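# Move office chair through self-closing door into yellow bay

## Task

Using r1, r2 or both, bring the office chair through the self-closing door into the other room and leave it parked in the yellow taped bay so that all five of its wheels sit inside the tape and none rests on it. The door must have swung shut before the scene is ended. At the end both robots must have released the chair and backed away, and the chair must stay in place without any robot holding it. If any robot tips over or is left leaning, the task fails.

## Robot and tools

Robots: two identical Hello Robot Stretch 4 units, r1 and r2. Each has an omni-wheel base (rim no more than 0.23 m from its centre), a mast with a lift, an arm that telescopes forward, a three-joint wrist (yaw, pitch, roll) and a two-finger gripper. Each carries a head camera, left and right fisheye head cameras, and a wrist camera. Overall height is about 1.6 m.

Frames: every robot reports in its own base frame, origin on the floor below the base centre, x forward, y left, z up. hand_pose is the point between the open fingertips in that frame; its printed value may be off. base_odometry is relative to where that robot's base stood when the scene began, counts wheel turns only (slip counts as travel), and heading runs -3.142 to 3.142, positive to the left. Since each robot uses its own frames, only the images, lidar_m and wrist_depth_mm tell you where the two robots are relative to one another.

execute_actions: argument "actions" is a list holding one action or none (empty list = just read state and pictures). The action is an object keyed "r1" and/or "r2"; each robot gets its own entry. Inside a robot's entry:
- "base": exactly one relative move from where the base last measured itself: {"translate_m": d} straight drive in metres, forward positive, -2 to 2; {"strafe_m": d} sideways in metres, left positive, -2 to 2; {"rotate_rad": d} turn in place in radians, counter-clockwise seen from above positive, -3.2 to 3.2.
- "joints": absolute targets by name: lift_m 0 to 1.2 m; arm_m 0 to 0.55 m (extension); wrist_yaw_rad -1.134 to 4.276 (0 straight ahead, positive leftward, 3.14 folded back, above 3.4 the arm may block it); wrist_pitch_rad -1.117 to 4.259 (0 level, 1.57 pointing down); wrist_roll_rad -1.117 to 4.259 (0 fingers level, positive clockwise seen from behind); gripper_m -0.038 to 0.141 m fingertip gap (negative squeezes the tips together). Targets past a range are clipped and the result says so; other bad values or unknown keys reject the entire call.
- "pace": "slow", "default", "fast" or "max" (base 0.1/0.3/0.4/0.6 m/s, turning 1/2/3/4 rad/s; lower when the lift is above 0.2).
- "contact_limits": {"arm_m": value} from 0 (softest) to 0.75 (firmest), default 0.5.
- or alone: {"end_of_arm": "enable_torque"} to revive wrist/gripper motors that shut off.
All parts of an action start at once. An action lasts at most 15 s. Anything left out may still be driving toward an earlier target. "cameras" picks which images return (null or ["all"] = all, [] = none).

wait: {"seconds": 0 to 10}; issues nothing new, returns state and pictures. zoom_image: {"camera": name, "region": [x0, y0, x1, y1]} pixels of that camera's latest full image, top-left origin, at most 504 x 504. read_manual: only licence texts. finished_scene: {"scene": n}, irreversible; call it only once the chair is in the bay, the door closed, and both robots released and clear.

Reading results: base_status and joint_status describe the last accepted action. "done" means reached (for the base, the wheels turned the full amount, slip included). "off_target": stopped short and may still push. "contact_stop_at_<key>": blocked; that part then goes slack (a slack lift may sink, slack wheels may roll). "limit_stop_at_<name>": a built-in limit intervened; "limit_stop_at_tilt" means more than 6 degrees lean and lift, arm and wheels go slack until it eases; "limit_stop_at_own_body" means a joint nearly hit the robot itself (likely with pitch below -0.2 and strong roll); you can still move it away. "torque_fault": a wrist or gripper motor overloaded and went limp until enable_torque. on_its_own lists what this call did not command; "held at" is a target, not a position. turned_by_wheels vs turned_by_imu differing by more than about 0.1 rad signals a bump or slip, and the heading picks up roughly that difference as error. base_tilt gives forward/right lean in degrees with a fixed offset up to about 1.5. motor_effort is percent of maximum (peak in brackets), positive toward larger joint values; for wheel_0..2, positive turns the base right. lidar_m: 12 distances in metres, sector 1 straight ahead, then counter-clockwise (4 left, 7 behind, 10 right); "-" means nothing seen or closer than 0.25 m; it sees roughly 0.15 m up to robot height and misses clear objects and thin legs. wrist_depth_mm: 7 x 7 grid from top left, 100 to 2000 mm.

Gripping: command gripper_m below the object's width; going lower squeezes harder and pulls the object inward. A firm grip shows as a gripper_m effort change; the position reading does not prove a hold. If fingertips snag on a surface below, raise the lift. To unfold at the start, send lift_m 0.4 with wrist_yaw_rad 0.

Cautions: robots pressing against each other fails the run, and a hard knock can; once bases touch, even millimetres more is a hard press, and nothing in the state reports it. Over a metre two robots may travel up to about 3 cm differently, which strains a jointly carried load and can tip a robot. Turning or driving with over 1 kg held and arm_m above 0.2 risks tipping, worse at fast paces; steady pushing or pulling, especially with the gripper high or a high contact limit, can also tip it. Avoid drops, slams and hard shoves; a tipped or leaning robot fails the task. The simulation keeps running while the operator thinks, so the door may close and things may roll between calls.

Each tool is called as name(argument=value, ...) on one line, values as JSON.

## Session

execute_actions(actions=[])

Scene clock: 0.00 s.
r1.base_odometry: x=+0.000 y=+0.000 heading=+0.000 (m, m, rad; r1's odometry frame)
r1.turned_by_wheels: +0.000 (rad since the last result)
r1.turned_by_imu: +0.000 (rad since the last result)
r1.base_tilt: forward=+0.1 right=+0.6 (deg)
r1.lidar_m: 0.68 0.77 1.09 2.32 2.48 3.63 1.41 1.41 2.20 2.14 0.93 0.72
r1.base_status: not commanded
r1.joint_positions: lift_m=+0.199 arm_m=+0.001 wrist_yaw_rad=+3.144 wrist_pitch_rad=+0.012 wrist_roll_rad=-0.007 gripper_m=+0.057
r1.joint_status: not commanded
r1.motor_effort: lift_m=+19 arm_m=+0 wrist_yaw_rad=-3 wrist_pitch_rad=-7 wrist_roll_rad=+2 gripper_m=-4 wheel_0=+0 wheel_1=+0 wheel_2=+0 (%)
r1.hand_pose: x=-0.1167 y=+0.0866 z=+0.3738 quat_wxyz=(-0.001, -0.006, -0.003, +1.000) (m; r1's base frame)
r1.wrist_depth_mm: - 139 - - - - - / - 138 - - - - - / - 118 166 - - - - / - 134 209 - - - - / 135 - - - - - - / 1708 1756 213 1708 214 1537 1464 / 1078 1042 976 152 1008 976 991
r2.base_odometry: x=+0.000 y=+0.000 heading=+0.000 (m, m, rad; r2's odometry frame)
r2.turned_by_wheels: +0.000 (rad since the last result)
r2.turned_by_imu: +0.000 (rad since the last result)
r2.base_tilt: forward=+0.4 right=-1.1 (deg)
r2.lidar_m: 1.68 1.38 1.38 1.55 1.99 1.98 2.23 2.22 1.38 3.35 2.80 2.78
r2.base_status: not commanded
r2.joint_positions: lift_m=+0.230 arm_m=-0.002 wrist_yaw_rad=+3.257 wrist_pitch_rad=-0.012 wrist_roll_rad=-0.006 gripper_m=+0.057
r2.joint_status: not commanded
r2.motor_effort: lift_m=+18 arm_m=-1 wrist_yaw_rad=-2 wrist_pitch_rad=-5 wrist_roll_rad=+1 gripper_m=-3 wheel_0=+0 wheel_1=+0 wheel_2=+0 (%)
r2.hand_pose: x=-0.1276 y=+0.0535 z=+0.4116 quat_wxyz=(-0.058, +0.006, -0.003, +0.998) (m; r2's base frame)
r2.wrist_depth_mm: - 134 133 - - 1983 1708 / - - 132 - - 1983 1708 / - 106 132 - - 1983 1756 / - 117 134 - - 1983 1661 / 201 - - - - 1921 1661 / 216 1618 211 1618 213 1708 1576 / 218 1025 1008 150 1025 1160 1098
pictures: r1_head_camera, r1_head_left_camera, r1_head_right_camera, r1_wrist_camera, r2_head_camera, r2_head_left_camera, r2_head_right_camera, r2_wrist_camera
Images, in order (width x height): r1_head_camera 420x560, r1_head_left_camera 420x672, r1_head_right_camera 420x672, r1_wrist_camera 616x392, r2_head_camera 420x560, r2_head_left_camera 420x672, r2_head_right_camera 420x672, r2_wrist_camera 616x392.

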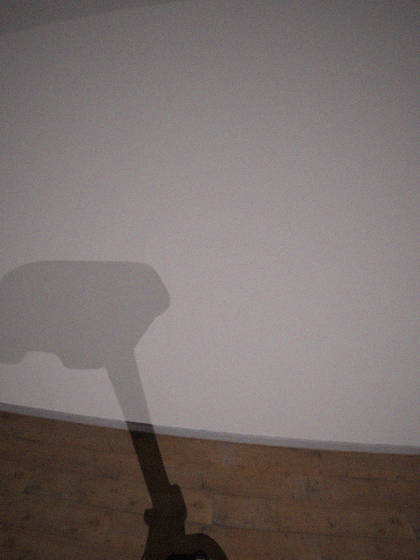

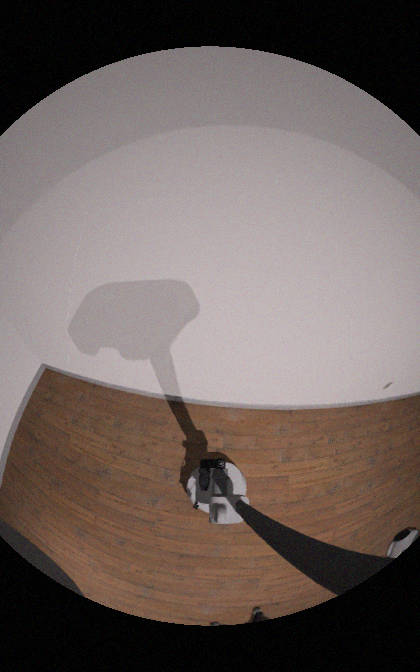

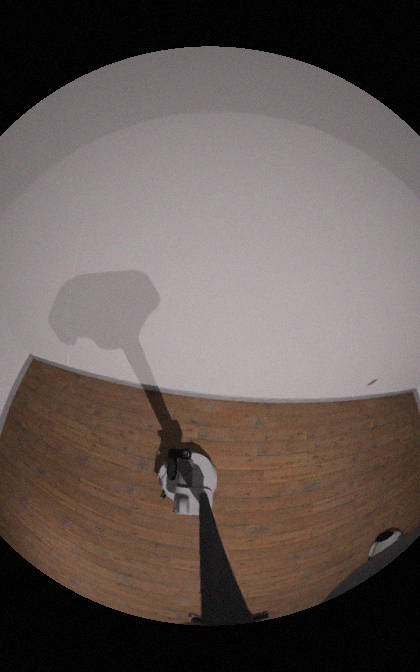

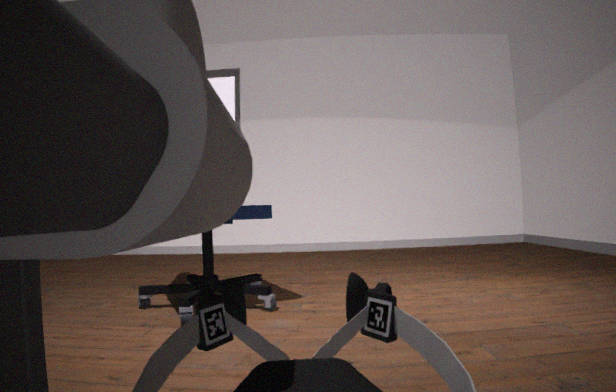

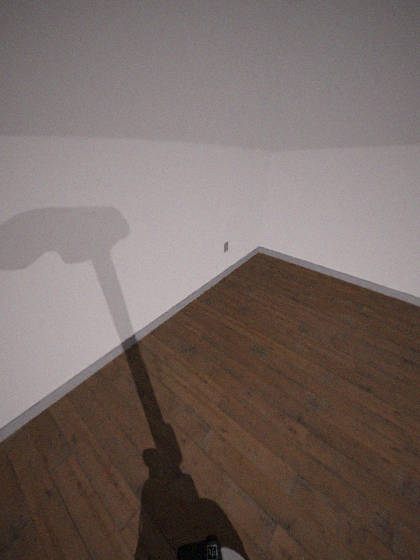

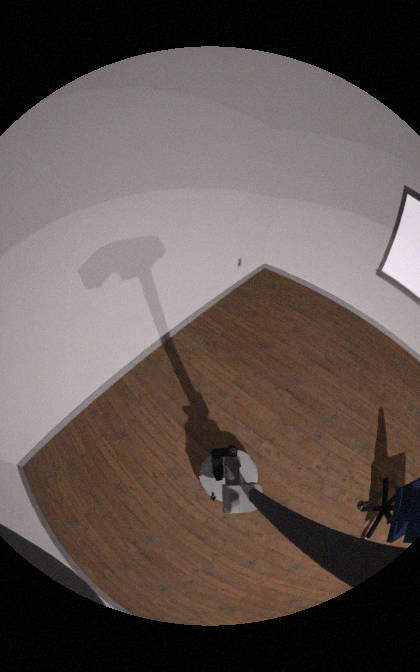

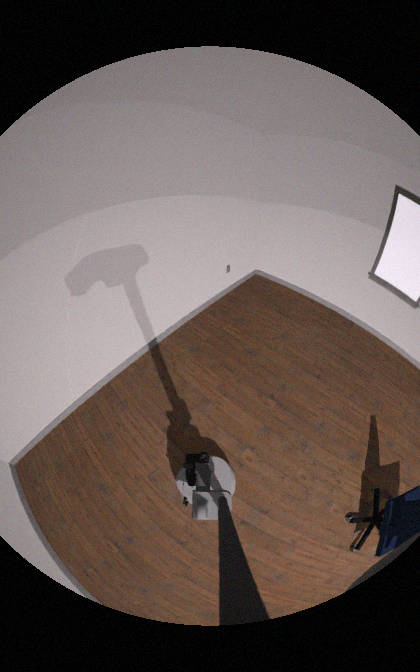

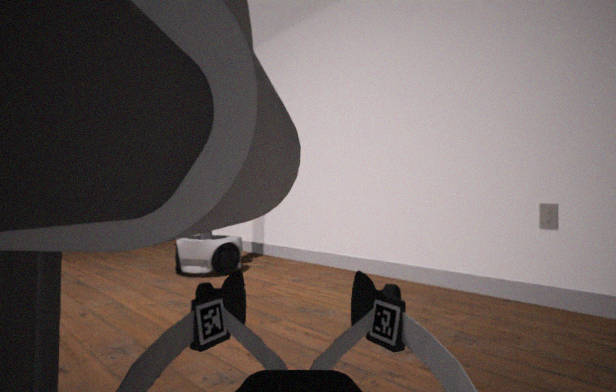

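execute_actions(actions=[{"r1":{"base":{"rotate_rad":1.48},"joints":{"lift_m":0.75,"wrist_yaw_rad":0,"gripper_m":0.09}},"r2":{"base":{"rotate_rad":-2.29},"joints":{"lift_m":0.4,"wrist_yaw_rad":0,"gripper_m":0.14}}}], cameras=[])

execute_actions(actions=[{"r1":{"base":{"translate_m":1.2},"pace":"fast"},"r2":{"base":{"strafe_m":0.5},"joints":{"lift_m":0.07}}}], cameras=["r1_head_left_camera","r2_head_camera","r2_wrist_camera"])

Scene clock: 3.57 s.
r1.base_odometry: x=+0.000 y=+0.000 heading=+1.480 (m, m, rad; r1's odometry frame)
r1.turned_by_wheels: +1.480 (rad since the last result)
r1.turned_by_imu: +1.480 (rad since the last result)
r1.base_tilt: forward=+0.2 right=+0.4 (deg)
r1.lidar_m: 2.31 2.42 3.27 1.47 1.41 1.91 2.94 0.98 0.72 0.68 0.73 1.00
r1.base_status: done
r1.joint_positions: lift_m=+0.750 arm_m=+0.001 wrist_yaw_rad=+0.000 wrist_pitch_rad=+0.012 wrist_roll_rad=-0.007 gripper_m=+0.090
r1.joint_status: all done
r1.motor_effort: lift_m=+22(25) arm_m=+0(0) wrist_yaw_rad=-3(8) wrist_pitch_rad=-8(8) wrist_roll_rad=+0(0) gripper_m=-2(4) wheel_0=+0(10) wheel_1=+0(4) wheel_2=+1(6) (%)
r1.hand_pose: x=+0.4605 y=-0.0873 z=+0.9245 quat_wxyz=(+1.000, -0.003, +0.006, +0.000) (m; r1's base frame)
r1.wrist_depth_mm: - - - - - 1160 831 / - - - - - 1182 842 / - - - - - 1229 854 / - - - - - 1229 866 / - - - - - 1255 866 / - - - - 214 1229 866 / - - - 149 - 1098 866
r2.base_odometry: x=+0.000 y=+0.000 heading=-2.290 (m, m, rad; r2's odometry frame)
r2.turned_by_wheels: -2.290 (rad since the last result)
r2.turned_by_imu: -2.332 (rad since the last result)
r2.base_tilt: forward=+0.5 right=-1.1 (deg)
r2.lidar_m: 1.38 1.37 2.87 2.78 1.97 1.46 1.39 1.46 1.99 1.98 2.05 2.23
r2.base_status: done
r2.joint_positions: lift_m=+0.400 arm_m=-0.002 wrist_yaw_rad=+0.001 wrist_pitch_rad=-0.012 wrist_roll_rad=-0.006 gripper_m=+0.140
r2.joint_status: all done
r2.motor_effort: lift_m=+18(22) arm_m=-1(1) wrist_yaw_rad=-3(10) wrist_pitch_rad=-5(5) wrist_roll_rad=+0(1) gripper_m=+0(3) wheel_0=-1(5) wheel_1=+0(6) wheel_2=-1(3) (%)
r2.hand_pose: x=+0.4576 y=-0.0873 z=+0.5817 quat_wxyz=(+1.000, -0.003, -0.006, +0.000) (m; r2's base frame)
r2.wrist_depth_mm: - - - - - - - / - 1098 - - - - - / - 1118 1229 - - - - / - 1118 1255 - - - - / - 1160 - - - - - / - 207 - - - 226 1756 / 1464 1308 1308 149 1464 1366 1464
pictures: none
No camera images: the call's "cameras" was empty. Leave "cameras" out to get every camera's image.

Scene clock: 8.03 s.
r1.base_odometry: x=+0.109 y=+1.195 heading=+1.480 (m, m, rad; r1's odometry frame)
r1.turned_by_wheels: +0.000 (rad since the last result)
r1.turned_by_imu: -0.004 (rad since the last result)
r1.base_tilt: forward=+0.2 right=+0.5 (deg)
r1.lidar_m: 1.11 1.15 1.59 4.02 2.07 2.08 2.92 1.02 0.72 0.69 0.71 0.98
r1.base_status: done
r1.joint_positions: lift_m=+0.750 arm_m=+0.001 wrist_yaw_rad=+0.000 wrist_pitch_rad=+0.012 wrist_roll_rad=-0.007 gripper_m=+0.090
r1.joint_status: not commanded
r1.motor_effort: lift_m=+22(22) arm_m=+0(0) wrist_yaw_rad=-2(1) wrist_pitch_rad=-9(8) wrist_roll_rad=+1(2) gripper_m=-4(2) wheel_0=+0(5) wheel_1=+1(7) wheel_2=+1(12) (%)
r1.hand_pose: x=+0.4605 y=-0.0874 z=+0.9245 quat_wxyz=(+1.000, -0.003, +0.006, +0.000) (m; r1's base frame)
r1.wrist_depth_mm: 917 917 931 931 960 960 820 / 904 917 931 931 946 960 831 / 904 917 917 931 946 960 854 / 891 904 917 917 946 946 866 / 891 891 904 917 931 931 866 / 878 891 904 931 214 946 854 / 878 891 904 149 917 931 854
r2.base_odometry: x=+0.376 y=-0.329 heading=-2.290 (m, m, rad; r2's odometry frame)
r2.turned_by_wheels: +0.000 (rad since the last result)
r2.turned_by_imu: +0.001 (rad since the last result)
r2.base_tilt: forward=+0.4 right=-1.1 (deg)
r2.lidar_m: 1.29 3.27 2.33 2.28 1.99 1.45 1.39 1.44 1.99 2.47 2.57 1.60
r2.base_status: done
r2.joint_positions: lift_m=+0.070 arm_m=-0.002 wrist_yaw_rad=+0.000 wrist_pitch_rad=-0.012 wrist_roll_rad=-0.006 gripper_m=+0.140
r2.joint_status: all done
r2.motor_effort: lift_m=+16(18) arm_m=-1(1) wrist_yaw_rad=-1(2) wrist_pitch_rad=-5(5) wrist_roll_rad=+0(1) gripper_m=+0(1) wheel_0=+1(7) wheel_1=-1(8) wheel_2=-1(4) (%)
r2.hand_pose: x=+0.4576 y=-0.0874 z=+0.2519 quat_wxyz=(+1.000, -0.003, -0.006, +0.000) (m; r2's base frame)
r2.wrist_depth_mm: - - - 1118 - - - / - - - 1160 - - - / - - - 1138 - - - / - - - - - - - / - - - 1430 - - - / 1025 206 1042 1078 1078 228 1118 / 699 654 668 149 715 676 723
pictures: r1_head_left_camera, r2_head_camera, r2_wrist_camera
Images, in order (width x height): r1_head_left_camera 420x672, r2_head_camera 420x560, r2_wrist_camera 616x392.

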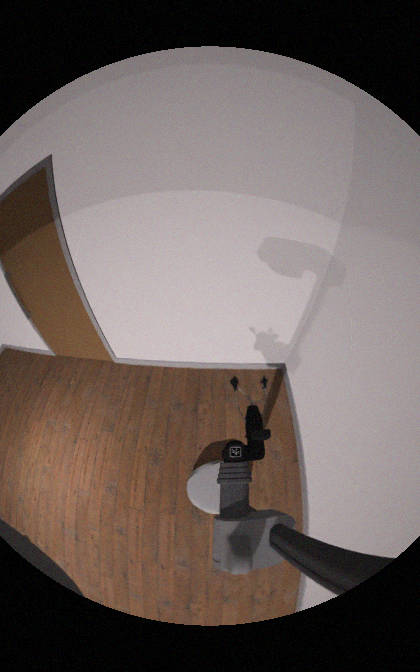

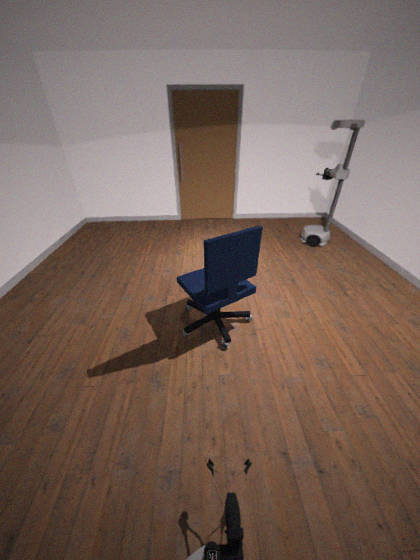

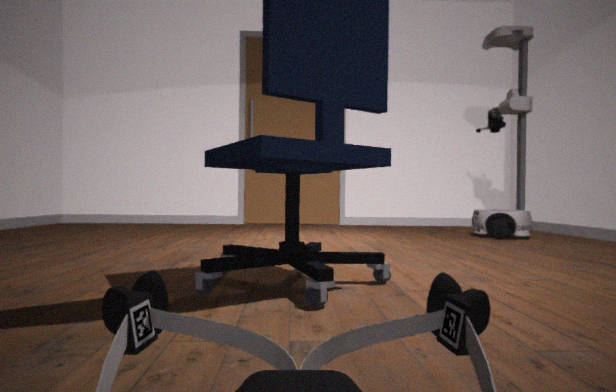

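execute_actions(actions=[{"r1":{"base":{"strafe_m":2},"joints":{"arm_m":0.3},"pace":"max"},"r2":{"base":{"translate_m":0.75},"joints":{"arm_m":0.25}}}], cameras=["r1_head_camera","r1_wrist_camera","r2_wrist_camera"])

Scene clock: 14.23 s.
r1.base_odometry: x=-1.883 y=+1.375 heading=+1.481 (m, m, rad; r1's odometry frame)
r1.turned_by_wheels: +0.000 (rad since the last result)
r1.turned_by_imu: -0.005 (rad since the last result)
r1.base_tilt: forward=+0.2 right=+0.7 (deg)
r1.lidar_m: 1.02 1.13 1.57 2.01 2.10 2.84 1.43 1.41 2.81 2.68 1.61 1.16
r1.base_status: done
r1.joint_positions: lift_m=+0.750 arm_m=+0.299 wrist_yaw_rad=+0.000 wrist_pitch_rad=+0.012 wrist_roll_rad=-0.007 gripper_m=+0.090
r1.joint_status: all done
r1.motor_effort: lift_m=+22(21) arm_m=+7(7) wrist_yaw_rad=-1(1) wrist_pitch_rad=-9(9) wrist_roll_rad=+2(0) gripper_m=-2(2) wheel_0=+2(8) wheel_1=+0(10) wheel_2=+1(1) (%)
r1.hand_pose: x=+0.7581 y=-0.0874 z=+0.9246 quat_wxyz=(+1.000, -0.003, +0.006, +0.000) (m; r1's base frame)
r1.wrist_depth_mm: 591 585 609 609 621 634 640 / 591 580 609 609 621 627 640 / 585 580 603 609 615 627 634 / 585 574 597 603 615 621 627 / 580 574 591 597 609 615 627 / 574 569 591 597 213 621 621 / 574 564 591 149 603 615 621
r2.base_odometry: x=-0.118 y=-0.894 heading=-2.290 (m, m, rad; r2's odometry frame)
r2.turned_by_wheels: +0.000 (rad since the last result)
r2.turned_by_imu: +0.003 (rad since the last result)
r2.base_tilt: forward=+0.4 right=-1.1 (deg)
r2.lidar_m: 0.53 3.24 2.38 2.22 2.39 2.23 2.13 2.22 2.57 2.48 2.58 0.60
r2.base_status: done
r2.joint_positions: lift_m=+0.070 arm_m=+0.249 wrist_yaw_rad=+0.000 wrist_pitch_rad=-0.012 wrist_roll_rad=-0.006 gripper_m=+0.140
r2.joint_status: all done
r2.motor_effort: lift_m=+16(16) arm_m=+5(7) wrist_yaw_rad=-1(1) wrist_pitch_rad=-5(5) wrist_roll_rad=+0(1) gripper_m=+0(1) wheel_0=+0(4) wheel_1=-1(5) wheel_2=+1(10) (%)
r2.hand_pose: x=+0.7085 y=-0.0874 z=+0.2519 quat_wxyz=(+1.000, -0.003, -0.006, +0.000) (m; r2's base frame)
r2.wrist_depth_mm: 253 250 247 245 244 243 244 / 384 377 327 297 327 359 362 / - - - 373 - - - / - - - 375 - - - / - - 1808 370 - - - / 1042 206 1042 373 1060 224 1078 / 715 488 430 149 676 661 723
pictures: r1_head_camera, r1_wrist_camera, r2_wrist_camera
Images, in order (width x height): r1_head_camera 420x560, r1_wrist_camera 616x392, r2_wrist_camera 616x392.

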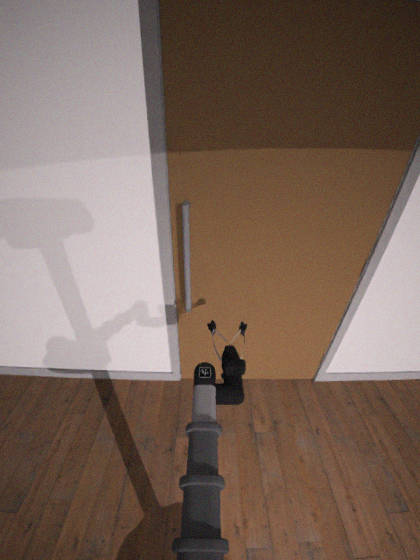

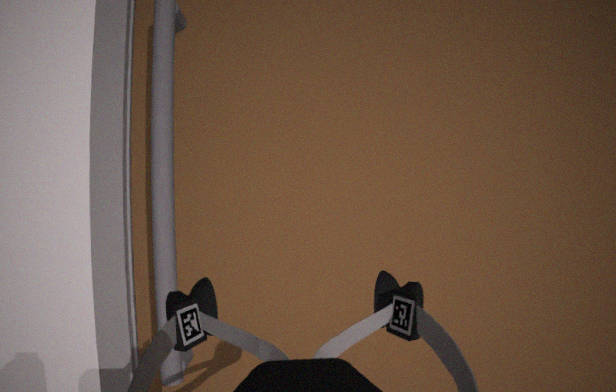

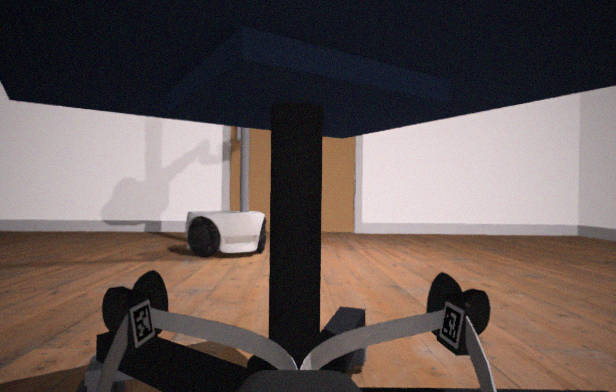

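execute_actions(actions=[{"r1":{"base":{"strafe_m":0.18},"joints":{"arm_m":0.5,"gripper_m":0.11}},"r2":{"base":{"translate_m":0.21}}}], cameras=["r1_wrist_camera"])

execute_actions(actions=[{"r1":{"base":{"translate_m":0.115}},"r2":{"joints":{"gripper_m":-0.02}}}], cameras=["r1_wrist_camera"])

Scene clock: 16.67 s.
r1.base_odometry: x=-2.063 y=+1.392 heading=+1.481 (m, m, rad; r1's odometry frame)
r1.turned_by_wheels: +0.000 (rad since the last result)
r1.turned_by_imu: -0.001 (rad since the last result)
r1.base_tilt: forward=+0.0 right=+0.6 (deg)
r1.lidar_m: 1.01 1.15 1.55 1.84 1.90 2.61 1.53 1.49 2.99 2.87 1.59 1.15
r1.base_status: done
r1.joint_positions: lift_m=+0.750 arm_m=+0.499 wrist_yaw_rad=+0.000 wrist_pitch_rad=+0.012 wrist_roll_rad=-0.007 gripper_m=+0.110
r1.joint_status: all done
r1.motor_effort: lift_m=+21(21) arm_m=+7(8) wrist_yaw_rad=-2(1) wrist_pitch_rad=-9(7) wrist_roll_rad=+0(2) gripper_m=-2(4) wheel_0=+2(8) wheel_1=+1(7) wheel_2=+1(1) (%)
r1.hand_pose: x=+0.9581 y=-0.0874 z=+0.9246 quat_wxyz=(+1.000, -0.003, +0.006, +0.000) (m; r1's base frame)
r1.wrist_depth_mm: 392 397 399 407 413 418 421 / 389 394 399 404 410 418 421 / 387 392 399 402 407 415 418 / 384 387 399 399 404 413 415 / 384 387 392 399 404 407 413 / 382 384 392 394 204 407 410 / 379 382 375 151 399 404 407
r2.base_odometry: x=-0.256 y=-1.052 heading=-2.290 (m, m, rad; r2's odometry frame)
r2.turned_by_wheels: +0.000 (rad since the last result)
r2.turned_by_imu: +0.001 (rad since the last result)
r2.base_tilt: forward=+0.5 right=-1.2 (deg)
r2.lidar_m: 0.32 0.64 2.39 2.24 2.39 2.46 2.34 2.46 2.56 2.46 2.58 0.40
r2.base_status: done
r2.joint_positions: lift_m=+0.070 arm_m=+0.249 wrist_yaw_rad=+0.000 wrist_pitch_rad=-0.012 wrist_roll_rad=-0.006 gripper_m=+0.140
r2.joint_status: not commanded
r2.motor_effort: lift_m=+15(16) arm_m=+5(5) wrist_yaw_rad=+1(0) wrist_pitch_rad=-5(4) wrist_roll_rad=+0(0) gripper_m=+1(0) wheel_0=+0(3) wheel_1=-1(4) wheel_2=+0(9) (%)
r2.hand_pose: x=+0.7085 y=-0.0875 z=+0.2519 quat_wxyz=(+1.000, -0.003, -0.006, +0.000) (m; r2's base frame)
r2.wrist_depth_mm: 255 203 201 148 199 198 244 / - - 340 148 364 - - / - - - 149 - - - / - - 1756 148 - - - / - 1708 1661 149 - - - / 1008 207 931 149 976 976 1098 / 691 661 621 148 462 668 723
pictures: r1_wrist_camera
Images, in order (width x height): r1_wrist_camera 616x392.

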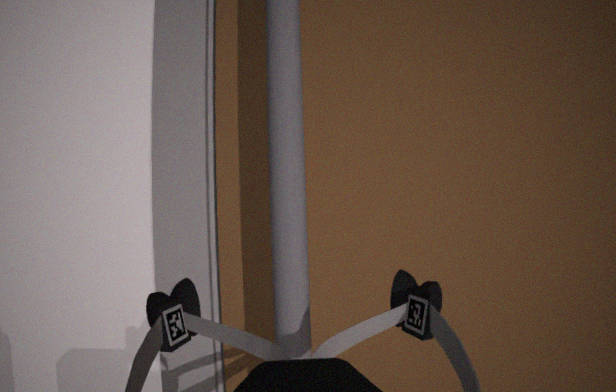

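Scene clock: 19.17 s.
r1.base_odometry: x=-2.052 y=+1.506 heading=+1.481 (m, m, rad; r1's odometry frame)
r1.turned_by_wheels: +0.000 (rad since the last result)
r1.turned_by_imu: -0.001 (rad since the last result)
r1.base_tilt: forward=+0.3 right=+0.4 (deg)
r1.lidar_m: 0.91 1.01 1.40 1.82 1.91 2.57 1.64 1.58 3.00 2.86 1.42 1.03
r1.base_status: done
r1.joint_positions: lift_m=+0.750 arm_m=+0.499 wrist_yaw_rad=+0.000 wrist_pitch_rad=+0.012 wrist_roll_rad=-0.007 gripper_m=+0.110
r1.joint_status: not commanded
r1.motor_effort: lift_m=+21(21) arm_m=+7(7) wrist_yaw_rad=-3(1) wrist_pitch_rad=-8(9) wrist_roll_rad=+0(2) gripper_m=-1(1) wheel_0=-1(4) wheel_1=+0(5) wheel_2=+2(8) (%)
r1.hand_pose: x=+0.9582 y=-0.0874 z=+0.9246 quat_wxyz=(+1.000, -0.003, +0.006, +0.000) (m; r1's base frame)
r1.wrist_depth_mm: 278 267 285 289 293 297 298 / 276 267 283 215 291 296 298 / 274 265 282 211 289 294 296 / 273 265 281 208 287 291 294 / 271 263 279 206 287 290 293 / 271 260 278 203 204 289 291 / 268 258 276 151 283 287 290
r2.base_odometry: x=-0.256 y=-1.052 heading=-2.290 (m, m, rad; r2's odometry frame)
r2.turned_by_wheels: +0.000 (rad since the last result)
r2.turned_by_imu: +0.001 (rad since the last result)
r2.base_tilt: forward=+0.6 right=-1.2 (deg)
r2.lidar_m: 0.33 0.65 2.36 2.25 2.38 2.45 2.34 2.46 2.56 2.48 2.59 0.39
r2.base_status: not commanded
r2.joint_positions: lift_m=+0.070 arm_m=+0.250 wrist_yaw_rad=+0.002 wrist_pitch_rad=-0.012 wrist_roll_rad=-0.006 gripper_m=-0.020
r2.joint_status: all done
r2.motor_effort: lift_m=+16(16) arm_m=+2(5) wrist_yaw_rad=-6(6) wrist_pitch_rad=-5(5) wrist_roll_rad=+1(0) gripper_m=-13(14) wheel_0=-1(0) wheel_1=-2(2) wheel_2=+0(1) (%)
r2.hand_pose: x=+0.7092 y=-0.0869 z=+0.2519 quat_wxyz=(+1.000, -0.003, -0.006, +0.001) (m; r2's base frame)
r2.wrist_depth_mm: 254 203 200 147 197 198 244 / - - 373 148 362 - - / - - - 147 - - - / - - 1808 148 - - - / - 1808 1661 148 - - - / 1042 1025 180 148 891 1078 1098 / 699 158 180 147 407 676 732
pictures: r1_wrist_camera
Images, in order (width x height): r1_wrist_camera 616x392.

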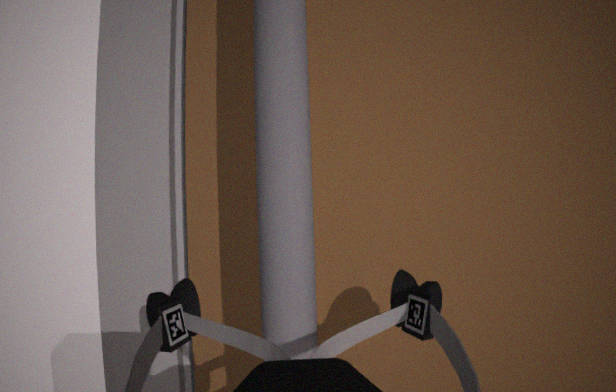

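execute_actions(actions=[{"r1":{"joints":{"arm_m":0.53,"gripper_m":-0.03,"wrist_yaw_rad":0.03}}}], cameras=["r1_wrist_camera"])

execute_actions(actions=[{"r1":{"base":{"translate_m":-0.2},"joints":{"wrist_yaw_rad":-0.03},"pace":"slow"}}], cameras=[])

execute_actions(actions=[{"r1":{"base":{"strafe_m":-0.08},"joints":{"arm_m":0.4},"pace":"slow"}}], cameras=[])

execute_actions(actions=[{"r1":{"base":{"strafe_m":-0.085},"joints":{"arm_m":0.28,"wrist_yaw_rad":0.05},"pace":"slow"}}], cameras=["r1_head_camera"])

Scene clock: 22.13 s.
r1.base_odometry: x=-2.052 y=+1.506 heading=+1.481 (m, m, rad; r1's odometry frame)
r1.turned_by_wheels: +0.000 (rad since the last result)
r1.turned_by_imu: -0.001 (rad since the last result)
r1.base_tilt: forward=+0.2 right=+0.7 (deg)
r1.lidar_m: 0.90 1.02 1.39 1.84 1.91 2.58 1.63 1.57 3.00 2.88 1.43 1.01
r1.base_status: not commanded
r1.joint_positions: lift_m=+0.750 arm_m=+0.529 wrist_yaw_rad=+0.029 wrist_pitch_rad=+0.012 wrist_roll_rad=-0.007 gripper_m=-0.029
r1.joint_status: all done
r1.motor_effort: lift_m=+21(21) arm_m=+5(7) wrist_yaw_rad=+0(4) wrist_pitch_rad=-8(8) wrist_roll_rad=+0(1) gripper_m=-21(20) wheel_0=-4(3) wheel_1=-1(1) wheel_2=+1(2) (%)
r1.hand_pose: x=+0.9910 y=-0.0789 z=+0.9246 quat_wxyz=(+1.000, -0.003, +0.006, +0.015) (m; r1's base frame)
r1.wrist_depth_mm: 249 237 250 170 253 255 - / 248 236 248 169 252 253 255 / 247 235 246 169 250 252 254 / 246 234 246 169 249 251 252 / 244 233 244 167 247 249 250 / 243 231 243 166 246 248 249 / 242 230 241 163 244 247 -
r2.base_odometry: x=-0.256 y=-1.052 heading=-2.290 (m, m, rad; r2's odometry frame)
r2.turned_by_wheels: +0.000 (rad since the last result)
r2.turned_by_imu: +0.001 (rad since the last result)
r2.base_tilt: forward=+0.4 right=-1.2 (deg)
r2.lidar_m: 0.32 0.65 2.38 2.25 2.38 2.45 2.36 2.46 2.57 2.47 2.57 0.40
r2.base_status: not commanded
r2.joint_positions: lift_m=+0.070 arm_m=+0.250 wrist_yaw_rad=+0.002 wrist_pitch_rad=-0.012 wrist_roll_rad=-0.006 gripper_m=-0.020
r2.joint_status: not commanded
r2.motor_effort: lift_m=+16(16) arm_m=+2(2) wrist_yaw_rad=-6(6) wrist_pitch_rad=-5(5) wrist_roll_rad=+1(1) gripper_m=-13(15) wheel_0=+0(0) wheel_1=-1(1) wheel_2=+1(1) (%)
r2.hand_pose: x=+0.7092 y=-0.0869 z=+0.2519 quat_wxyz=(+1.000, -0.003, -0.006, +0.001) (m; r2's base frame)
r2.wrist_depth_mm: 253 203 200 147 198 197 244 / - - 368 147 362 - - / - - - 148 - - - / - - 1808 147 - - - / - 1808 1661 147 - - - / 1025 1025 180 147 891 1098 1098 / 699 158 180 147 407 676 723
pictures: r1_wrist_camera
Images, in order (width x height): r1_wrist_camera 616x392.

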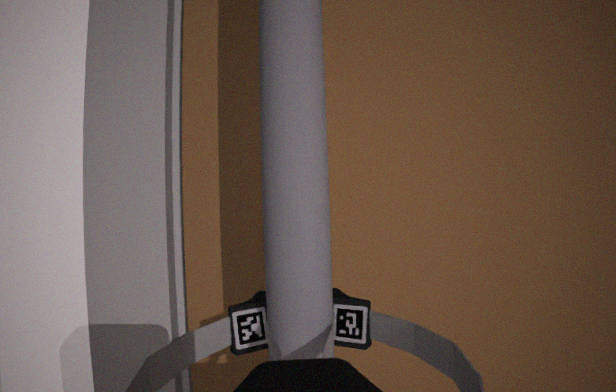

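Scene clock: 25.40 s.
r1.base_odometry: x=-2.070 y=+1.307 heading=+1.477 (m, m, rad; r1's odometry frame)
r1.turned_by_wheels: -0.004 (rad since the last result)
r1.turned_by_imu: -0.006 (rad since the last result)
r1.base_tilt: forward=+0.1 right=+0.6 (deg)
r1.lidar_m: 0.90 1.23 1.66 1.84 1.90 2.57 1.43 1.39 3.01 2.87 1.74 1.07
r1.base_status: done
r1.joint_positions: lift_m=+0.750 arm_m=+0.529 wrist_yaw_rad=-0.045 wrist_pitch_rad=+0.012 wrist_roll_rad=-0.007 gripper_m=-0.029
r1.joint_status: all done
r1.on_its_own: wrist_yaw_rad is at rest, and its effort (+41) is outside its rest range (-13 to +13)
r1.motor_effort: lift_m=+21(21) arm_m=+4(5) wrist_yaw_rad=+41(42) wrist_pitch_rad=-8(8) wrist_roll_rad=-1(1) gripper_m=-21(22) wheel_0=-23(23) wheel_1=-14(15) wheel_2=-12(14) (%)
r1.hand_pose: x=+0.9845 y=-0.1003 z=+0.9246 quat_wxyz=(+1.000, -0.003, +0.006, -0.023) (m; r1's base frame)
r1.wrist_depth_mm: 436 439 233 170 279 310 342 / 433 436 232 168 277 307 338 / 430 433 231 167 274 304 332 / 427 433 229 167 272 301 329 / 424 430 229 167 270 300 327 / 421 427 222 167 191 297 324 / 418 424 176 161 264 287 324
r2.base_odometry: x=-0.256 y=-1.052 heading=-2.290 (m, m, rad; r2's odometry frame)
r2.turned_by_wheels: +0.000 (rad since the last result)
r2.turned_by_imu: +0.001 (rad since the last result)
r2.base_tilt: forward=+0.4 right=-1.1 (deg)
r2.lidar_m: 0.32 0.67 2.38 2.25 2.37 2.47 2.34 2.46 2.58 2.47 2.57 0.39
r2.base_status: not commanded
r2.joint_positions: lift_m=+0.070 arm_m=+0.250 wrist_yaw_rad=+0.002 wrist_pitch_rad=-0.012 wrist_roll_rad=-0.006 gripper_m=-0.020
r2.joint_status: not commanded
r2.motor_effort: lift_m=+16(16) arm_m=+2(2) wrist_yaw_rad=-6(7) wrist_pitch_rad=-5(5) wrist_roll_rad=+0(0) gripper_m=-14(14) wheel_0=+0(0) wheel_1=-1(1) wheel_2=+1(0) (%)
r2.hand_pose: x=+0.7092 y=-0.0869 z=+0.2519 quat_wxyz=(+1.000, -0.003, -0.006, +0.001) (m; r2's base frame)
r2.wrist_depth_mm: 253 202 199 147 197 197 244 / - - 370 148 364 - - / - - - 147 - - - / - - 1756 147 - - - / - 1576 1499 147 - - - / 1025 1042 180 147 891 1098 1098 / 699 158 180 146 404 676 723
pictures: none
No camera images: the call's "cameras" was empty. Leave "cameras" out to get every camera's image.

Scene clock: 27.97 s.
r1.base_odometry: x=-1.991 y=+1.300 heading=+1.478 (m, m, rad; r1's odometry frame)
r1.turned_by_wheels: +0.001 (rad since the last result)
r1.turned_by_imu: +0.002 (rad since the last result)
r1.base_tilt: forward=+0.3 right=+0.5 (deg)
r1.lidar_m: 0.78 1.23 1.67 1.90 1.97 2.68 1.40 1.37 2.90 2.79 1.72 0.97
r1.base_status: done
r1.joint_positions: lift_m=+0.750 arm_m=+0.402 wrist_yaw_rad=-0.023 wrist_pitch_rad=+0.012 wrist_roll_rad=-0.007 gripper_m=-0.029
r1.joint_status: all done
r1.on_its_own: wrist_yaw_rad is at rest, and its effort (-20) is outside its rest range (-13 to +13)
r1.motor_effort: lift_m=+22(21) arm_m=-8(10) wrist_yaw_rad=-20(49) wrist_pitch_rad=-8(8) wrist_roll_rad=+0(3) gripper_m=-21(22) wheel_0=+7(21) wheel_1=+1(14) wheel_2=+5(11) (%)
r1.hand_pose: x=+0.8588 y=-0.0941 z=+0.9246 quat_wxyz=(+1.000, -0.003, +0.006, -0.012) (m; r1's base frame)
r1.wrist_depth_mm: 569 223 233 173 300 349 402 / 564 222 232 171 297 345 397 / 559 221 231 169 294 340 397 / 559 220 229 168 291 336 389 / 554 218 228 166 289 334 379 / 554 216 220 166 282 332 375 / 554 212 220 162 271 329 375
r2.base_odometry: x=-0.256 y=-1.052 heading=-2.290 (m, m, rad; r2's odometry frame)
r2.turned_by_wheels: +0.000 (rad since the last result)
r2.turned_by_imu: +0.001 (rad since the last result)
r2.base_tilt: forward=+0.5 right=-1.1 (deg)
r2.lidar_m: 0.33 0.65 2.38 2.25 2.37 2.46 2.35 2.45 2.58 2.48 2.58 0.39
r2.base_status: not commanded
r2.joint_positions: lift_m=+0.070 arm_m=+0.250 wrist_yaw_rad=+0.002 wrist_pitch_rad=-0.012 wrist_roll_rad=-0.006 gripper_m=-0.020
r2.joint_status: not commanded
r2.motor_effort: lift_m=+16(16) arm_m=+2(2) wrist_yaw_rad=-6(7) wrist_pitch_rad=-5(5) wrist_roll_rad=+0(1) gripper_m=-14(14) wheel_0=-1(0) wheel_1=-1(1) wheel_2=+1(0) (%)
r2.hand_pose: x=+0.7092 y=-0.0869 z=+0.2519 quat_wxyz=(+1.000, -0.003, -0.006, +0.001) (m; r2's base frame)
r2.wrist_depth_mm: 253 202 200 147 198 197 244 / - - 368 147 364 - - / - - - 147 - - - / - - 1618 147 - - - / - 1708 1537 147 - - - / 1042 1025 180 147 891 1060 1118 / 683 158 180 147 410 668 732
pictures: none
No camera images: the call's "cameras" was empty. Leave "cameras" out to get every camera's image.

Scene clock: 30.43 s.
r1.base_odometry: x=-1.906 y=+1.292 heading=+1.479 (m, m, rad; r1's odometry frame)
r1.turned_by_wheels: +0.001 (rad since the last result)
r1.turned_by_imu: +0.001 (rad since the last result)
r1.base_tilt: forward=+0.1 right=+0.7 (deg)
r1.lidar_m: 0.65 1.23 1.66 1.99 2.07 2.79 1.37 1.34 2.85 2.71 1.75 0.87
r1.base_status: done
r1.joint_positions: lift_m=+0.750 arm_m=+0.281 wrist_yaw_rad=+0.057 wrist_pitch_rad=+0.012 wrist_roll_rad=-0.007 gripper_m=-0.029
r1.joint_status: all done
r1.on_its_own: wrist_yaw_rad is at rest, and its effort (-21) is outside its rest range (-13 to +13)
r1.motor_effort: lift_m=+21(21) arm_m=-8(13) wrist_yaw_rad=-21(48) wrist_pitch_rad=-9(8) wrist_roll_rad=+0(3) gripper_m=-20(23) wheel_0=+7(14) wheel_1=+2(8) wheel_2=+5(8) (%)
r1.hand_pose: x=+0.7454 y=-0.0709 z=+0.9245 quat_wxyz=(+1.000, -0.004, +0.006, +0.028) (m; r1's base frame)
r1.wrist_depth_mm: 723 220 232 173 310 373 445 / 715 216 231 171 307 366 436 / 707 214 229 169 303 362 433 / 707 213 228 167 300 357 424 / 707 212 226 167 298 353 421 / 699 213 217 166 290 351 413 / 699 205 217 163 276 349 410
r2.base_odometry: x=-0.256 y=-1.052 heading=-2.290 (m, m, rad; r2's odometry frame)
r2.turned_by_wheels: +0.000 (rad since the last result)
r2.turned_by_imu: +0.001 (rad since the last result)
r2.base_tilt: forward=+0.5 right=-1.1 (deg)
r2.lidar_m: 0.34 0.65 2.39 2.25 2.38 2.47 2.34 2.46 2.58 2.48 2.56 0.38
r2.base_status: not commanded
r2.joint_positions: lift_m=+0.070 arm_m=+0.250 wrist_yaw_rad=+0.002 wrist_pitch_rad=-0.012 wrist_roll_rad=-0.006 gripper_m=-0.020
r2.joint_status: not commanded
r2.motor_effort: lift_m=+16(16) arm_m=+2(2) wrist_yaw_rad=-6(5) wrist_pitch_rad=-5(5) wrist_roll_rad=+0(1) gripper_m=-14(12) wheel_0=+0(0) wheel_1=-1(1) wheel_2=+1(1) (%)
r2.hand_pose: x=+0.7092 y=-0.0869 z=+0.2519 quat_wxyz=(+1.000, -0.003, -0.006, +0.001) (m; r2's base frame)
r2.wrist_depth_mm: 255 202 200 147 197 197 245 / - - 370 147 364 - - / - - - 148 - - - / - - 1576 147 - - - / - - 1537 148 - - - / 1042 1025 181 148 891 1042 1098 / 691 158 180 146 410 676 723
pictures: r1_head_camera
Images, in order (width x height): r1_head_camera 420x560.

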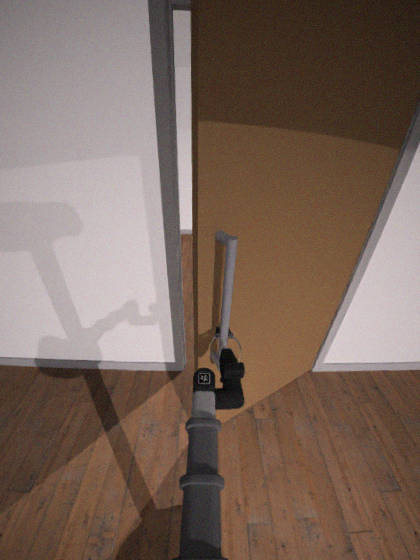

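execute_actions(actions=[{"r1":{"base":{"strafe_m":-0.115},"joints":{"arm_m":0.17,"wrist_yaw_rad":0.18},"pace":"slow"}}], cameras=[])

execute_actions(actions=[{"r1":{"base":{"strafe_m":-0.13},"joints":{"arm_m":0.075,"wrist_yaw_rad":0.31},"pace":"slow"}}], cameras=[])

execute_actions(actions=[{"r1":{"base":{"translate_m":-0.2},"joints":{"arm_m":0.275},"pace":"slow"}}], cameras=[])

execute_actions(actions=[{"r1":{"base":{"strafe_m":-0.11},"joints":{"arm_m":0.225,"wrist_yaw_rad":0.43},"pace":"slow"}}], cameras=["r1_head_camera"])

Scene clock: 33.30 s.
r1.base_odometry: x=-1.792 y=+1.281 heading=+1.480 (m, m, rad; r1's odometry frame)
r1.turned_by_wheels: +0.001 (rad since the last result)
r1.turned_by_imu: -0.003 (rad since the last result)
r1.base_tilt: forward=+0.2 right=+0.4 (deg)
r1.lidar_m: 0.56 1.22 1.69 2.11 2.19 2.96 1.31 1.32 2.73 2.59 1.70 0.82
r1.base_status: done
r1.joint_positions: lift_m=+0.750 arm_m=+0.171 wrist_yaw_rad=+0.190 wrist_pitch_rad=+0.013 wrist_roll_rad=-0.007 gripper_m=-0.029
r1.joint_status: all done
r1.on_its_own: wrist_yaw_rad is at rest, and its effort (-30) is outside its rest range (-13 to +13)
r1.motor_effort: lift_m=+21(21) arm_m=-8(14) wrist_yaw_rad=-30(33) wrist_pitch_rad=-11(8) wrist_roll_rad=+1(0) gripper_m=-20(25) wheel_0=+6(12) wheel_1=+1(13) wheel_2=+3(5) (%)
r1.hand_pose: x=+0.6420 y=-0.0315 z=+0.9244 quat_wxyz=(+0.995, -0.004, +0.006, +0.095) (m; r1's base frame)
r1.wrist_depth_mm: 917 216 232 175 312 377 445 / 917 216 231 173 309 368 442 / 917 216 230 171 306 364 439 / 904 214 229 169 301 359 430 / 904 212 227 167 300 355 424 / 904 211 201 166 297 353 415 / 904 206 216 162 278 351 413
r2.base_odometry: x=-0.256 y=-1.052 heading=-2.290 (m, m, rad; r2's odometry frame)
r2.turned_by_wheels: +0.000 (rad since the last result)
r2.turned_by_imu: +0.001 (rad since the last result)
r2.base_tilt: forward=+0.4 right=-1.2 (deg)
r2.lidar_m: 0.33 0.66 2.36 2.25 2.38 2.44 2.34 2.44 2.58 2.45 2.58 0.39
r2.base_status: not commanded
r2.joint_positions: lift_m=+0.070 arm_m=+0.250 wrist_yaw_rad=+0.002 wrist_pitch_rad=-0.012 wrist_roll_rad=-0.006 gripper_m=-0.020
r2.joint_status: not commanded
r2.motor_effort: lift_m=+16(16) arm_m=+2(2) wrist_yaw_rad=-6(7) wrist_pitch_rad=-5(5) wrist_roll_rad=+0(1) gripper_m=-14(14) wheel_0=+0(0) wheel_1=-2(2) wheel_2=+1(0) (%)
r2.hand_pose: x=+0.7092 y=-0.0869 z=+0.2519 quat_wxyz=(+1.000, -0.003, -0.006, +0.001) (m; r2's base frame)
r2.wrist_depth_mm: 254 202 200 148 197 198 244 / - - 370 148 362 - - / - - - 147 - - - / - - - 147 - - - / - - 1537 147 - - - / 1042 1060 180 147 904 1078 1098 / 691 158 180 147 407 683 732
pictures: none
No camera images: the call's "cameras" was empty. Leave "cameras" out to get every camera's image.

Scene clock: 35.73 s.
r1.base_odometry: x=-1.663 y=+1.270 heading=+1.480 (m, m, rad; r1's odometry frame)
r1.turned_by_wheels: +0.001 (rad since the last result)
r1.turned_by_imu: +0.000 (rad since the last result)
r1.base_tilt: forward=+0.3 right=+0.6 (deg)
r1.lidar_m: 0.46 1.26 1.69 2.25 2.32 3.16 1.27 1.63 2.59 2.47 1.74 0.84
r1.base_status: done
r1.joint_positions: lift_m=+0.750 arm_m=+0.076 wrist_yaw_rad=+0.320 wrist_pitch_rad=+0.013 wrist_roll_rad=-0.007 gripper_m=-0.029
r1.joint_status: all done
r1.on_its_own: wrist_yaw_rad is at rest, and its effort (-30) is outside its rest range (-13 to +13)
r1.motor_effort: lift_m=+21(21) arm_m=-7(14) wrist_yaw_rad=-30(33) wrist_pitch_rad=-12(10) wrist_roll_rad=+1(1) gripper_m=-20(25) wheel_0=+9(8) wheel_1=-1(7) wheel_2=+2(2) (%)
r1.hand_pose: x=+0.5485 y=+0.0079 z=+0.9242 quat_wxyz=(+0.987, -0.004, +0.006, +0.160) (m; r1's base frame)
r1.wrist_depth_mm: 1182 216 232 177 314 382 455 / 1160 216 231 174 310 375 449 / 1182 214 229 171 307 370 445 / 1182 213 229 169 304 364 436 / 1160 211 226 167 301 359 430 / 1182 211 200 165 298 357 421 / 1160 198 214 162 180 355 421
r2.base_odometry: x=-0.256 y=-1.052 heading=-2.290 (m, m, rad; r2's odometry frame)
r2.turned_by_wheels: +0.000 (rad since the last result)
r2.turned_by_imu: +0.001 (rad since the last result)
r2.base_tilt: forward=+0.4 right=-1.2 (deg)
r2.lidar_m: 0.32 0.65 2.39 2.25 2.36 2.47 2.34 2.45 2.57 2.48 2.58 0.38
r2.base_status: not commanded
r2.joint_positions: lift_m=+0.070 arm_m=+0.250 wrist_yaw_rad=+0.002 wrist_pitch_rad=-0.012 wrist_roll_rad=-0.006 gripper_m=-0.020
r2.joint_status: not commanded
r2.motor_effort: lift_m=+16(16) arm_m=+2(2) wrist_yaw_rad=-6(7) wrist_pitch_rad=-5(6) wrist_roll_rad=+1(1) gripper_m=-15(13) wheel_0=+0(0) wheel_1=-2(2) wheel_2=+1(0) (%)
r2.hand_pose: x=+0.7092 y=-0.0869 z=+0.2519 quat_wxyz=(+1.000, -0.003, -0.006, +0.001) (m; r2's base frame)
r2.wrist_depth_mm: 254 203 200 147 197 197 242 / - - 368 147 362 - - / - - - 147 - - - / - - - 147 - - - / - - 1618 148 - - - / 1025 1042 180 147 878 1078 1098 / 699 158 180 146 407 683 741
pictures: none
No camera images: the call's "cameras" was empty. Leave "cameras" out to get every camera's image.

Scene clock: 39.03 s.
r1.base_odometry: x=-1.681 y=+1.070 heading=+1.481 (m, m, rad; r1's odometry frame)
r1.turned_by_wheels: +0.001 (rad since the last result)
r1.turned_by_imu: +0.002 (rad since the last result)
r1.base_tilt: forward=+0.2 right=+0.4 (deg)
r1.lidar_m: 0.66 1.44 1.97 2.21 2.32 3.14 1.08 1.32 2.58 2.46 2.01 1.11
r1.base_status: done
r1.joint_positions: lift_m=+0.750 arm_m=+0.274 wrist_yaw_rad=+0.318 wrist_pitch_rad=+0.012 wrist_roll_rad=-0.007 gripper_m=-0.029
r1.joint_status: all done
r1.on_its_own: wrist_yaw_rad is at rest, and its effort (-24) is outside its rest range (-13 to +13)
r1.motor_effort: lift_m=+22(21) arm_m=+7(9) wrist_yaw_rad=-24(32) wrist_pitch_rad=-6(12) wrist_roll_rad=+4(1) gripper_m=-20(20) wheel_0=+2(7) wheel_1=+1(5) wheel_2=+6(9) (%)
r1.hand_pose: x=+0.7461 y=+0.0071 z=+0.9247 quat_wxyz=(+0.987, -0.004, +0.005, +0.158) (m; r1's base frame)
r1.wrist_depth_mm: 1205 216 232 174 315 382 459 / 1182 216 231 172 312 375 452 / 1160 214 229 170 307 370 449 / 1160 213 228 168 304 366 439 / 1160 211 226 167 301 362 436 / 1160 209 215 166 300 357 424 / 1138 204 218 163 278 357 421
r2.base_odometry: x=-0.256 y=-1.052 heading=-2.290 (m, m, rad; r2's odometry frame)
r2.turned_by_wheels: +0.000 (rad since the last result)
r2.turned_by_imu: +0.001 (rad since the last result)
r2.base_tilt: forward=+0.4 right=-1.1 (deg)
r2.lidar_m: 0.34 0.64 2.39 2.26 2.38 2.45 2.35 2.47 2.58 2.46 2.57 0.39
r2.base_status: not commanded
r2.joint_positions: lift_m=+0.070 arm_m=+0.250 wrist_yaw_rad=+0.002 wrist_pitch_rad=-0.012 wrist_roll_rad=-0.006 gripper_m=-0.020
r2.joint_status: not commanded
r2.motor_effort: lift_m=+16(16) arm_m=+2(2) wrist_yaw_rad=-6(5) wrist_pitch_rad=-5(5) wrist_roll_rad=+1(0) gripper_m=-15(15) wheel_0=+0(0) wheel_1=-1(2) wheel_2=+1(0) (%)
r2.hand_pose: x=+0.7092 y=-0.0869 z=+0.2519 quat_wxyz=(+1.000, -0.003, -0.006, +0.001) (m; r2's base frame)
r2.wrist_depth_mm: 254 203 200 147 197 197 243 / - - 368 147 366 - - / - - - 147 - - - / - - - 148 - - - / - - 1397 147 - - - / 1042 1042 180 147 878 1060 1118 / 691 158 180 147 407 683 732
pictures: none
No camera images: the call's "cameras" was empty. Leave "cameras" out to get every camera's image.

Scene clock: 41.27 s.
r1.base_odometry: x=-1.571 y=+1.061 heading=+1.483 (m, m, rad; r1's odometry frame)
r1.turned_by_wheels: +0.002 (rad since the last result)
r1.turned_by_imu: -0.002 (rad since the last result)
r1.base_tilt: forward=+0.1 right=+0.6 (deg)
r1.lidar_m: 0.61 1.48 1.95 2.34 2.44 3.27 1.07 3.40 2.47 2.35 2.03 1.23
r1.base_status: done
r1.joint_positions: lift_m=+0.750 arm_m=+0.226 wrist_yaw_rad=+0.445 wrist_pitch_rad=+0.012 wrist_roll_rad=-0.007 gripper_m=-0.029
r1.joint_status: all done
r1.on_its_own: wrist_yaw_rad is at rest, and its effort (-45) is outside its rest range (-13 to +13)
r1.motor_effort: lift_m=+21(21) arm_m=-6(16) wrist_yaw_rad=-45(46) wrist_pitch_rad=-6(8) wrist_roll_rad=+0(1) gripper_m=-19(26) wheel_0=+12(12) wheel_1=+3(7) wheel_2=+5(5) (%)
r1.hand_pose: x=+0.6949 y=+0.0453 z=+0.9246 quat_wxyz=(+0.975, -0.005, +0.005, +0.221) (m; r1's base frame)
r1.wrist_depth_mm: 1499 219 230 268 310 368 433 / 1499 219 229 267 304 364 427 / 1499 217 229 265 303 357 424 / 1499 216 227 179 300 351 415 / 1499 214 224 173 297 349 410 / 1499 212 180 170 294 345 402 / 1464 201 216 161 276 343 399
r2.base_odometry: x=-0.256 y=-1.052 heading=-2.290 (m, m, rad; r2's odometry frame)
r2.turned_by_wheels: +0.000 (rad since the last result)
r2.turned_by_imu: +0.001 (rad since the last result)
r2.base_tilt: forward=+0.5 right=-1.1 (deg)
r2.lidar_m: 0.32 0.67 2.37 2.26 2.36 2.46 2.35 2.45 2.56 2.47 2.58 0.40
r2.base_status: not commanded
r2.joint_positions: lift_m=+0.070 arm_m=+0.250 wrist_yaw_rad=+0.002 wrist_pitch_rad=-0.012 wrist_roll_rad=-0.006 gripper_m=-0.020
r2.joint_status: not commanded
r2.motor_effort: lift_m=+16(16) arm_m=+2(2) wrist_yaw_rad=-6(6) wrist_pitch_rad=-5(5) wrist_roll_rad=+1(0) gripper_m=-13(13) wheel_0=+0(0) wheel_1=-2(2) wheel_2=+0(1) (%)
r2.hand_pose: x=+0.7092 y=-0.0869 z=+0.2519 quat_wxyz=(+1.000, -0.003, -0.006, +0.001) (m; r2's base frame)
r2.wrist_depth_mm: 253 202 200 147 198 197 243 / - - 368 147 362 - - / - - - 148 - - - / - - - 147 - - - / - - 1756 147 - - - / 1025 1025 180 147 891 1078 1098 / 707 158 180 147 407 668 741
pictures: r1_head_camera
Images, in order (width x height): r1_head_camera 420x560.

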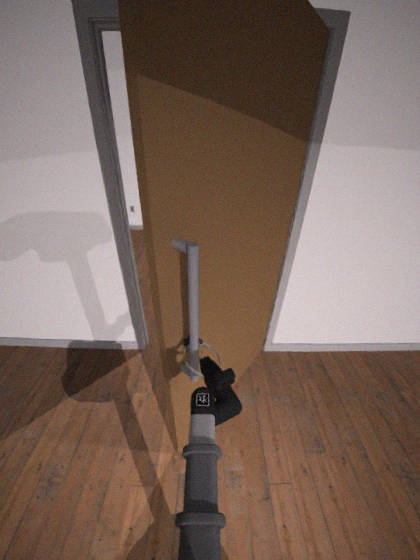

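execute_actions(actions=[{"r1":{"base":{"strafe_m":-0.14},"joints":{"arm_m":0.165,"wrist_yaw_rad":0.6},"pace":"slow"}}], cameras=[])

execute_actions(actions=[{"r1":{"base":{"strafe_m":-0.15},"joints":{"arm_m":0.125,"wrist_yaw_rad":0.77},"pace":"slow"}}], cameras=[])

execute_actions(actions=[{"r1":{"base":{"strafe_m":-0.15},"joints":{"arm_m":0.11,"wrist_yaw_rad":0.94},"pace":"slow"}}], cameras=["r1_head_camera","r2_head_camera"])

Scene clock: 44.10 s.
r1.base_odometry: x=-1.432 y=+1.048 heading=+1.484 (m, m, rad; r1's odometry frame)
r1.turned_by_wheels: +0.001 (rad since the last result)
r1.turned_by_imu: -0.007 (rad since the last result)
r1.base_tilt: forward=+0.2 right=+0.5 (deg)
r1.lidar_m: 0.52 0.55 1.94 2.47 2.57 1.24 1.08 3.22 2.34 2.22 2.01 1.44
r1.base_status: done
r1.joint_positions: lift_m=+0.750 arm_m=+0.166 wrist_yaw_rad=+0.610 wrist_pitch_rad=+0.012 wrist_roll_rad=-0.007 gripper_m=-0.029
r1.joint_status: all done
r1.on_its_own: wrist_yaw_rad is at rest, and its effort (-29) is outside its rest range (-13 to +13)
r1.motor_effort: lift_m=+21(21) arm_m=-7(16) wrist_yaw_rad=-29(44) wrist_pitch_rad=-9(12) wrist_roll_rad=+0(1) gripper_m=-20(27) wheel_0=+9(12) wheel_1=+3(15) wheel_2=+4(6) (%)
r1.hand_pose: x=+0.6236 y=+0.0936 z=+0.9245 quat_wxyz=(+0.954, -0.005, +0.005, +0.300) (m; r1's base frame)
r1.wrist_depth_mm: - 222 234 176 304 357 413 / - 219 233 173 301 353 407 / - 218 230 171 297 347 404 / - 216 229 169 294 343 399 / - 217 228 167 291 340 394 / - 216 200 166 290 336 387 / - 208 216 162 272 334 384
r2.base_odometry: x=-0.256 y=-1.052 heading=-2.290 (m, m, rad; r2's odometry frame)
r2.turned_by_wheels: +0.000 (rad since the last result)
r2.turned_by_imu: +0.001 (rad since the last result)
r2.base_tilt: forward=+0.5 right=-1.1 (deg)
r2.lidar_m: 0.34 0.65 2.37 2.25 2.37 2.47 2.35 2.44 2.57 2.48 2.57 0.39
r2.base_status: not commanded
r2.joint_positions: lift_m=+0.070 arm_m=+0.250 wrist_yaw_rad=+0.002 wrist_pitch_rad=-0.012 wrist_roll_rad=-0.006 gripper_m=-0.020
r2.joint_status: not commanded
r2.motor_effort: lift_m=+16(16) arm_m=+2(2) wrist_yaw_rad=-6(7) wrist_pitch_rad=-5(5) wrist_roll_rad=+0(0) gripper_m=-13(13) wheel_0=+0(0) wheel_1=-2(1) wheel_2=+1(1) (%)
r2.hand_pose: x=+0.7092 y=-0.0869 z=+0.2519 quat_wxyz=(+1.000, -0.003, -0.006, +0.001) (m; r2's base frame)
r2.wrist_depth_mm: 254 203 200 148 197 198 244 / - - 368 148 362 - - / - - - 147 - - - / - - - 147 - - - / - - 1756 148 1756 - - / 1025 1042 181 148 904 1060 1098 / 699 158 181 146 410 683 732
pictures: none
No camera images: the call's "cameras" was empty. Leave "cameras" out to get every camera's image.

Scene clock: 46.73 s.
r1.base_odometry: x=-1.283 y=+1.035 heading=+1.485 (m, m, rad; r1's odometry frame)
r1.turned_by_wheels: +0.001 (rad since the last result)
r1.turned_by_imu: -0.043 (rad since the last result)
r1.base_tilt: forward=+0.3 right=+0.4 (deg)
r1.lidar_m: 0.50 0.49 1.88 2.61 2.69 1.27 1.08 3.16 2.22 2.08 2.14 1.48
r1.base_status: done
r1.joint_positions: lift_m=+0.750 arm_m=+0.126 wrist_yaw_rad=+0.781 wrist_pitch_rad=+0.012 wrist_roll_rad=-0.007 gripper_m=-0.029
r1.joint_status: all done
r1.on_its_own: wrist_yaw_rad is at rest, and its effort (-33) is outside its rest range (-13 to +13)
r1.motor_effort: lift_m=+21(21) arm_m=-6(17) wrist_yaw_rad=-33(55) wrist_pitch_rad=-9(11) wrist_roll_rad=+0(1) gripper_m=-21(26) wheel_0=+10(10) wheel_1=+3(16) wheel_2=+4(6) (%)
r1.hand_pose: x=+0.5633 y=+0.1411 z=+0.9245 quat_wxyz=(+0.925, -0.006, +0.004, +0.381) (m; r1's base frame)
r1.wrist_depth_mm: - 220 232 178 306 362 418 / - 219 233 175 303 355 413 / - 217 230 172 298 349 410 / - 216 229 170 297 345 404 / - 214 228 168 293 342 402 / - 216 200 166 291 338 392 / - 208 216 162 273 338 389
r2.base_odometry: x=-0.256 y=-1.052 heading=-2.290 (m, m, rad; r2's odometry frame)
r2.turned_by_wheels: +0.000 (rad since the last result)
r2.turned_by_imu: +0.001 (rad since the last result)
r2.base_tilt: forward=+0.5 right=-1.1 (deg)
r2.lidar_m: 0.32 0.67 2.39 2.25 2.38 2.45 2.35 2.45 2.55 2.48 2.57 0.39
r2.base_status: not commanded
r2.joint_positions: lift_m=+0.070 arm_m=+0.250 wrist_yaw_rad=+0.002 wrist_pitch_rad=-0.012 wrist_roll_rad=-0.006 gripper_m=-0.020
r2.joint_status: not commanded
r2.motor_effort: lift_m=+16(16) arm_m=+2(2) wrist_yaw_rad=-7(6) wrist_pitch_rad=-5(5) wrist_roll_rad=+1(0) gripper_m=-14(14) wheel_0=+0(0) wheel_1=-1(1) wheel_2=+0(1) (%)
r2.hand_pose: x=+0.7092 y=-0.0869 z=+0.2519 quat_wxyz=(+1.000, -0.003, -0.006, +0.001) (m; r2's base frame)
r2.wrist_depth_mm: 253 203 200 148 197 196 244 / - - 368 147 362 - - / - - - 147 - - - / - - - 147 - - - / - - 1808 148 1397 - - / 1042 1042 180 147 891 1060 1098 / 699 158 180 147 404 668 732
pictures: none
No camera images: the call's "cameras" was empty. Leave "cameras" out to get every camera's image.

Scene clock: 49.37 s.
r1.base_odometry: x=-1.133 y=+1.022 heading=+1.486 (m, m, rad; r1's odometry frame)
r1.turned_by_wheels: +0.001 (rad since the last result)
r1.turned_by_imu: -0.029 (rad since the last result)
r1.base_tilt: forward=+0.1 right=+0.5 (deg)
r1.lidar_m: 0.48 0.46 1.85 2.76 2.82 1.19 1.10 3.06 2.08 1.93 1.98 1.50
r1.base_status: done
r1.joint_positions: lift_m=+0.750 arm_m=+0.111 wrist_yaw_rad=+0.948 wrist_pitch_rad=+0.013 wrist_roll_rad=-0.007 gripper_m=-0.029
r1.joint_status: all done
r1.on_its_own: wrist_yaw_rad is at rest, and its effort (-22) is outside its rest range (-13 to +13)
r1.motor_effort: lift_m=+21(21) arm_m=-7(18) wrist_yaw_rad=-22(60) wrist_pitch_rad=-8(12) wrist_roll_rad=+1(0) gripper_m=-21(26) wheel_0=+7(12) wheel_1=+2(20) wheel_2=+4(8) (%)
r1.hand_pose: x=+0.5215 y=+0.1832 z=+0.9244 quat_wxyz=(+0.890, -0.006, +0.004, +0.456) (m; r1's base frame)
r1.wrist_depth_mm: - 222 233 172 304 359 415 / - 221 232 171 301 353 410 / - 220 230 169 297 347 404 / - 218 229 167 294 342 399 / - 217 228 166 291 338 394 / - 214 218 166 285 338 387 / - 206 215 162 277 336 384
r2.base_odometry: x=-0.256 y=-1.052 heading=-2.290 (m, m, rad; r2's odometry frame)
r2.turned_by_wheels: +0.000 (rad since the last result)
r2.turned_by_imu: +0.001 (rad since the last result)
r2.base_tilt: forward=+0.5 right=-1.1 (deg)
r2.lidar_m: 0.33 0.67 2.38 2.25 2.39 2.47 2.35 2.47 2.59 2.48 2.58 0.36
r2.base_status: not commanded
r2.joint_positions: lift_m=+0.070 arm_m=+0.250 wrist_yaw_rad=+0.002 wrist_pitch_rad=-0.012 wrist_roll_rad=-0.006 gripper_m=-0.020
r2.joint_status: not commanded
r2.motor_effort: lift_m=+16(16) arm_m=+2(2) wrist_yaw_rad=-6(5) wrist_pitch_rad=-5(5) wrist_roll_rad=+0(1) gripper_m=-13(14) wheel_0=+0(0) wheel_1=-1(1) wheel_2=+1(1) (%)
r2.hand_pose: x=+0.7092 y=-0.0869 z=+0.2519 quat_wxyz=(+1.000, -0.003, -0.006, +0.001) (m; r2's base frame)
r2.wrist_depth_mm: 253 202 199 148 197 197 244 / - - 373 147 364 - - / - - - 147 - - - / - - - 147 - - - / - - 1708 147 1336 - - / 1025 1060 181 148 878 1078 1098 / 699 158 180 147 410 691 741
pictures: r1_head_camera, r2_head_camera
Images, in order (width x height): r1_head_camera 420x560, r2_head_camera 420x560.

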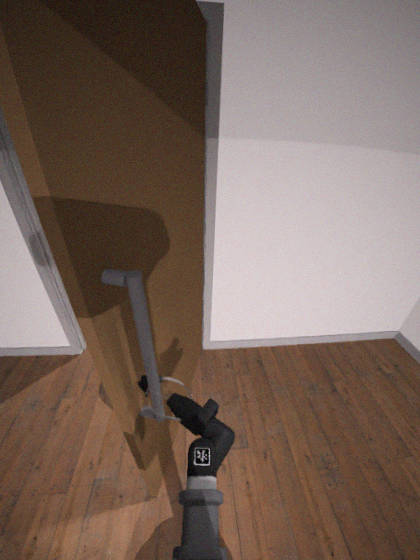

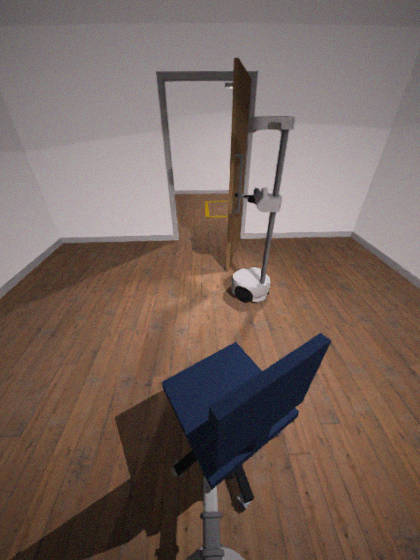

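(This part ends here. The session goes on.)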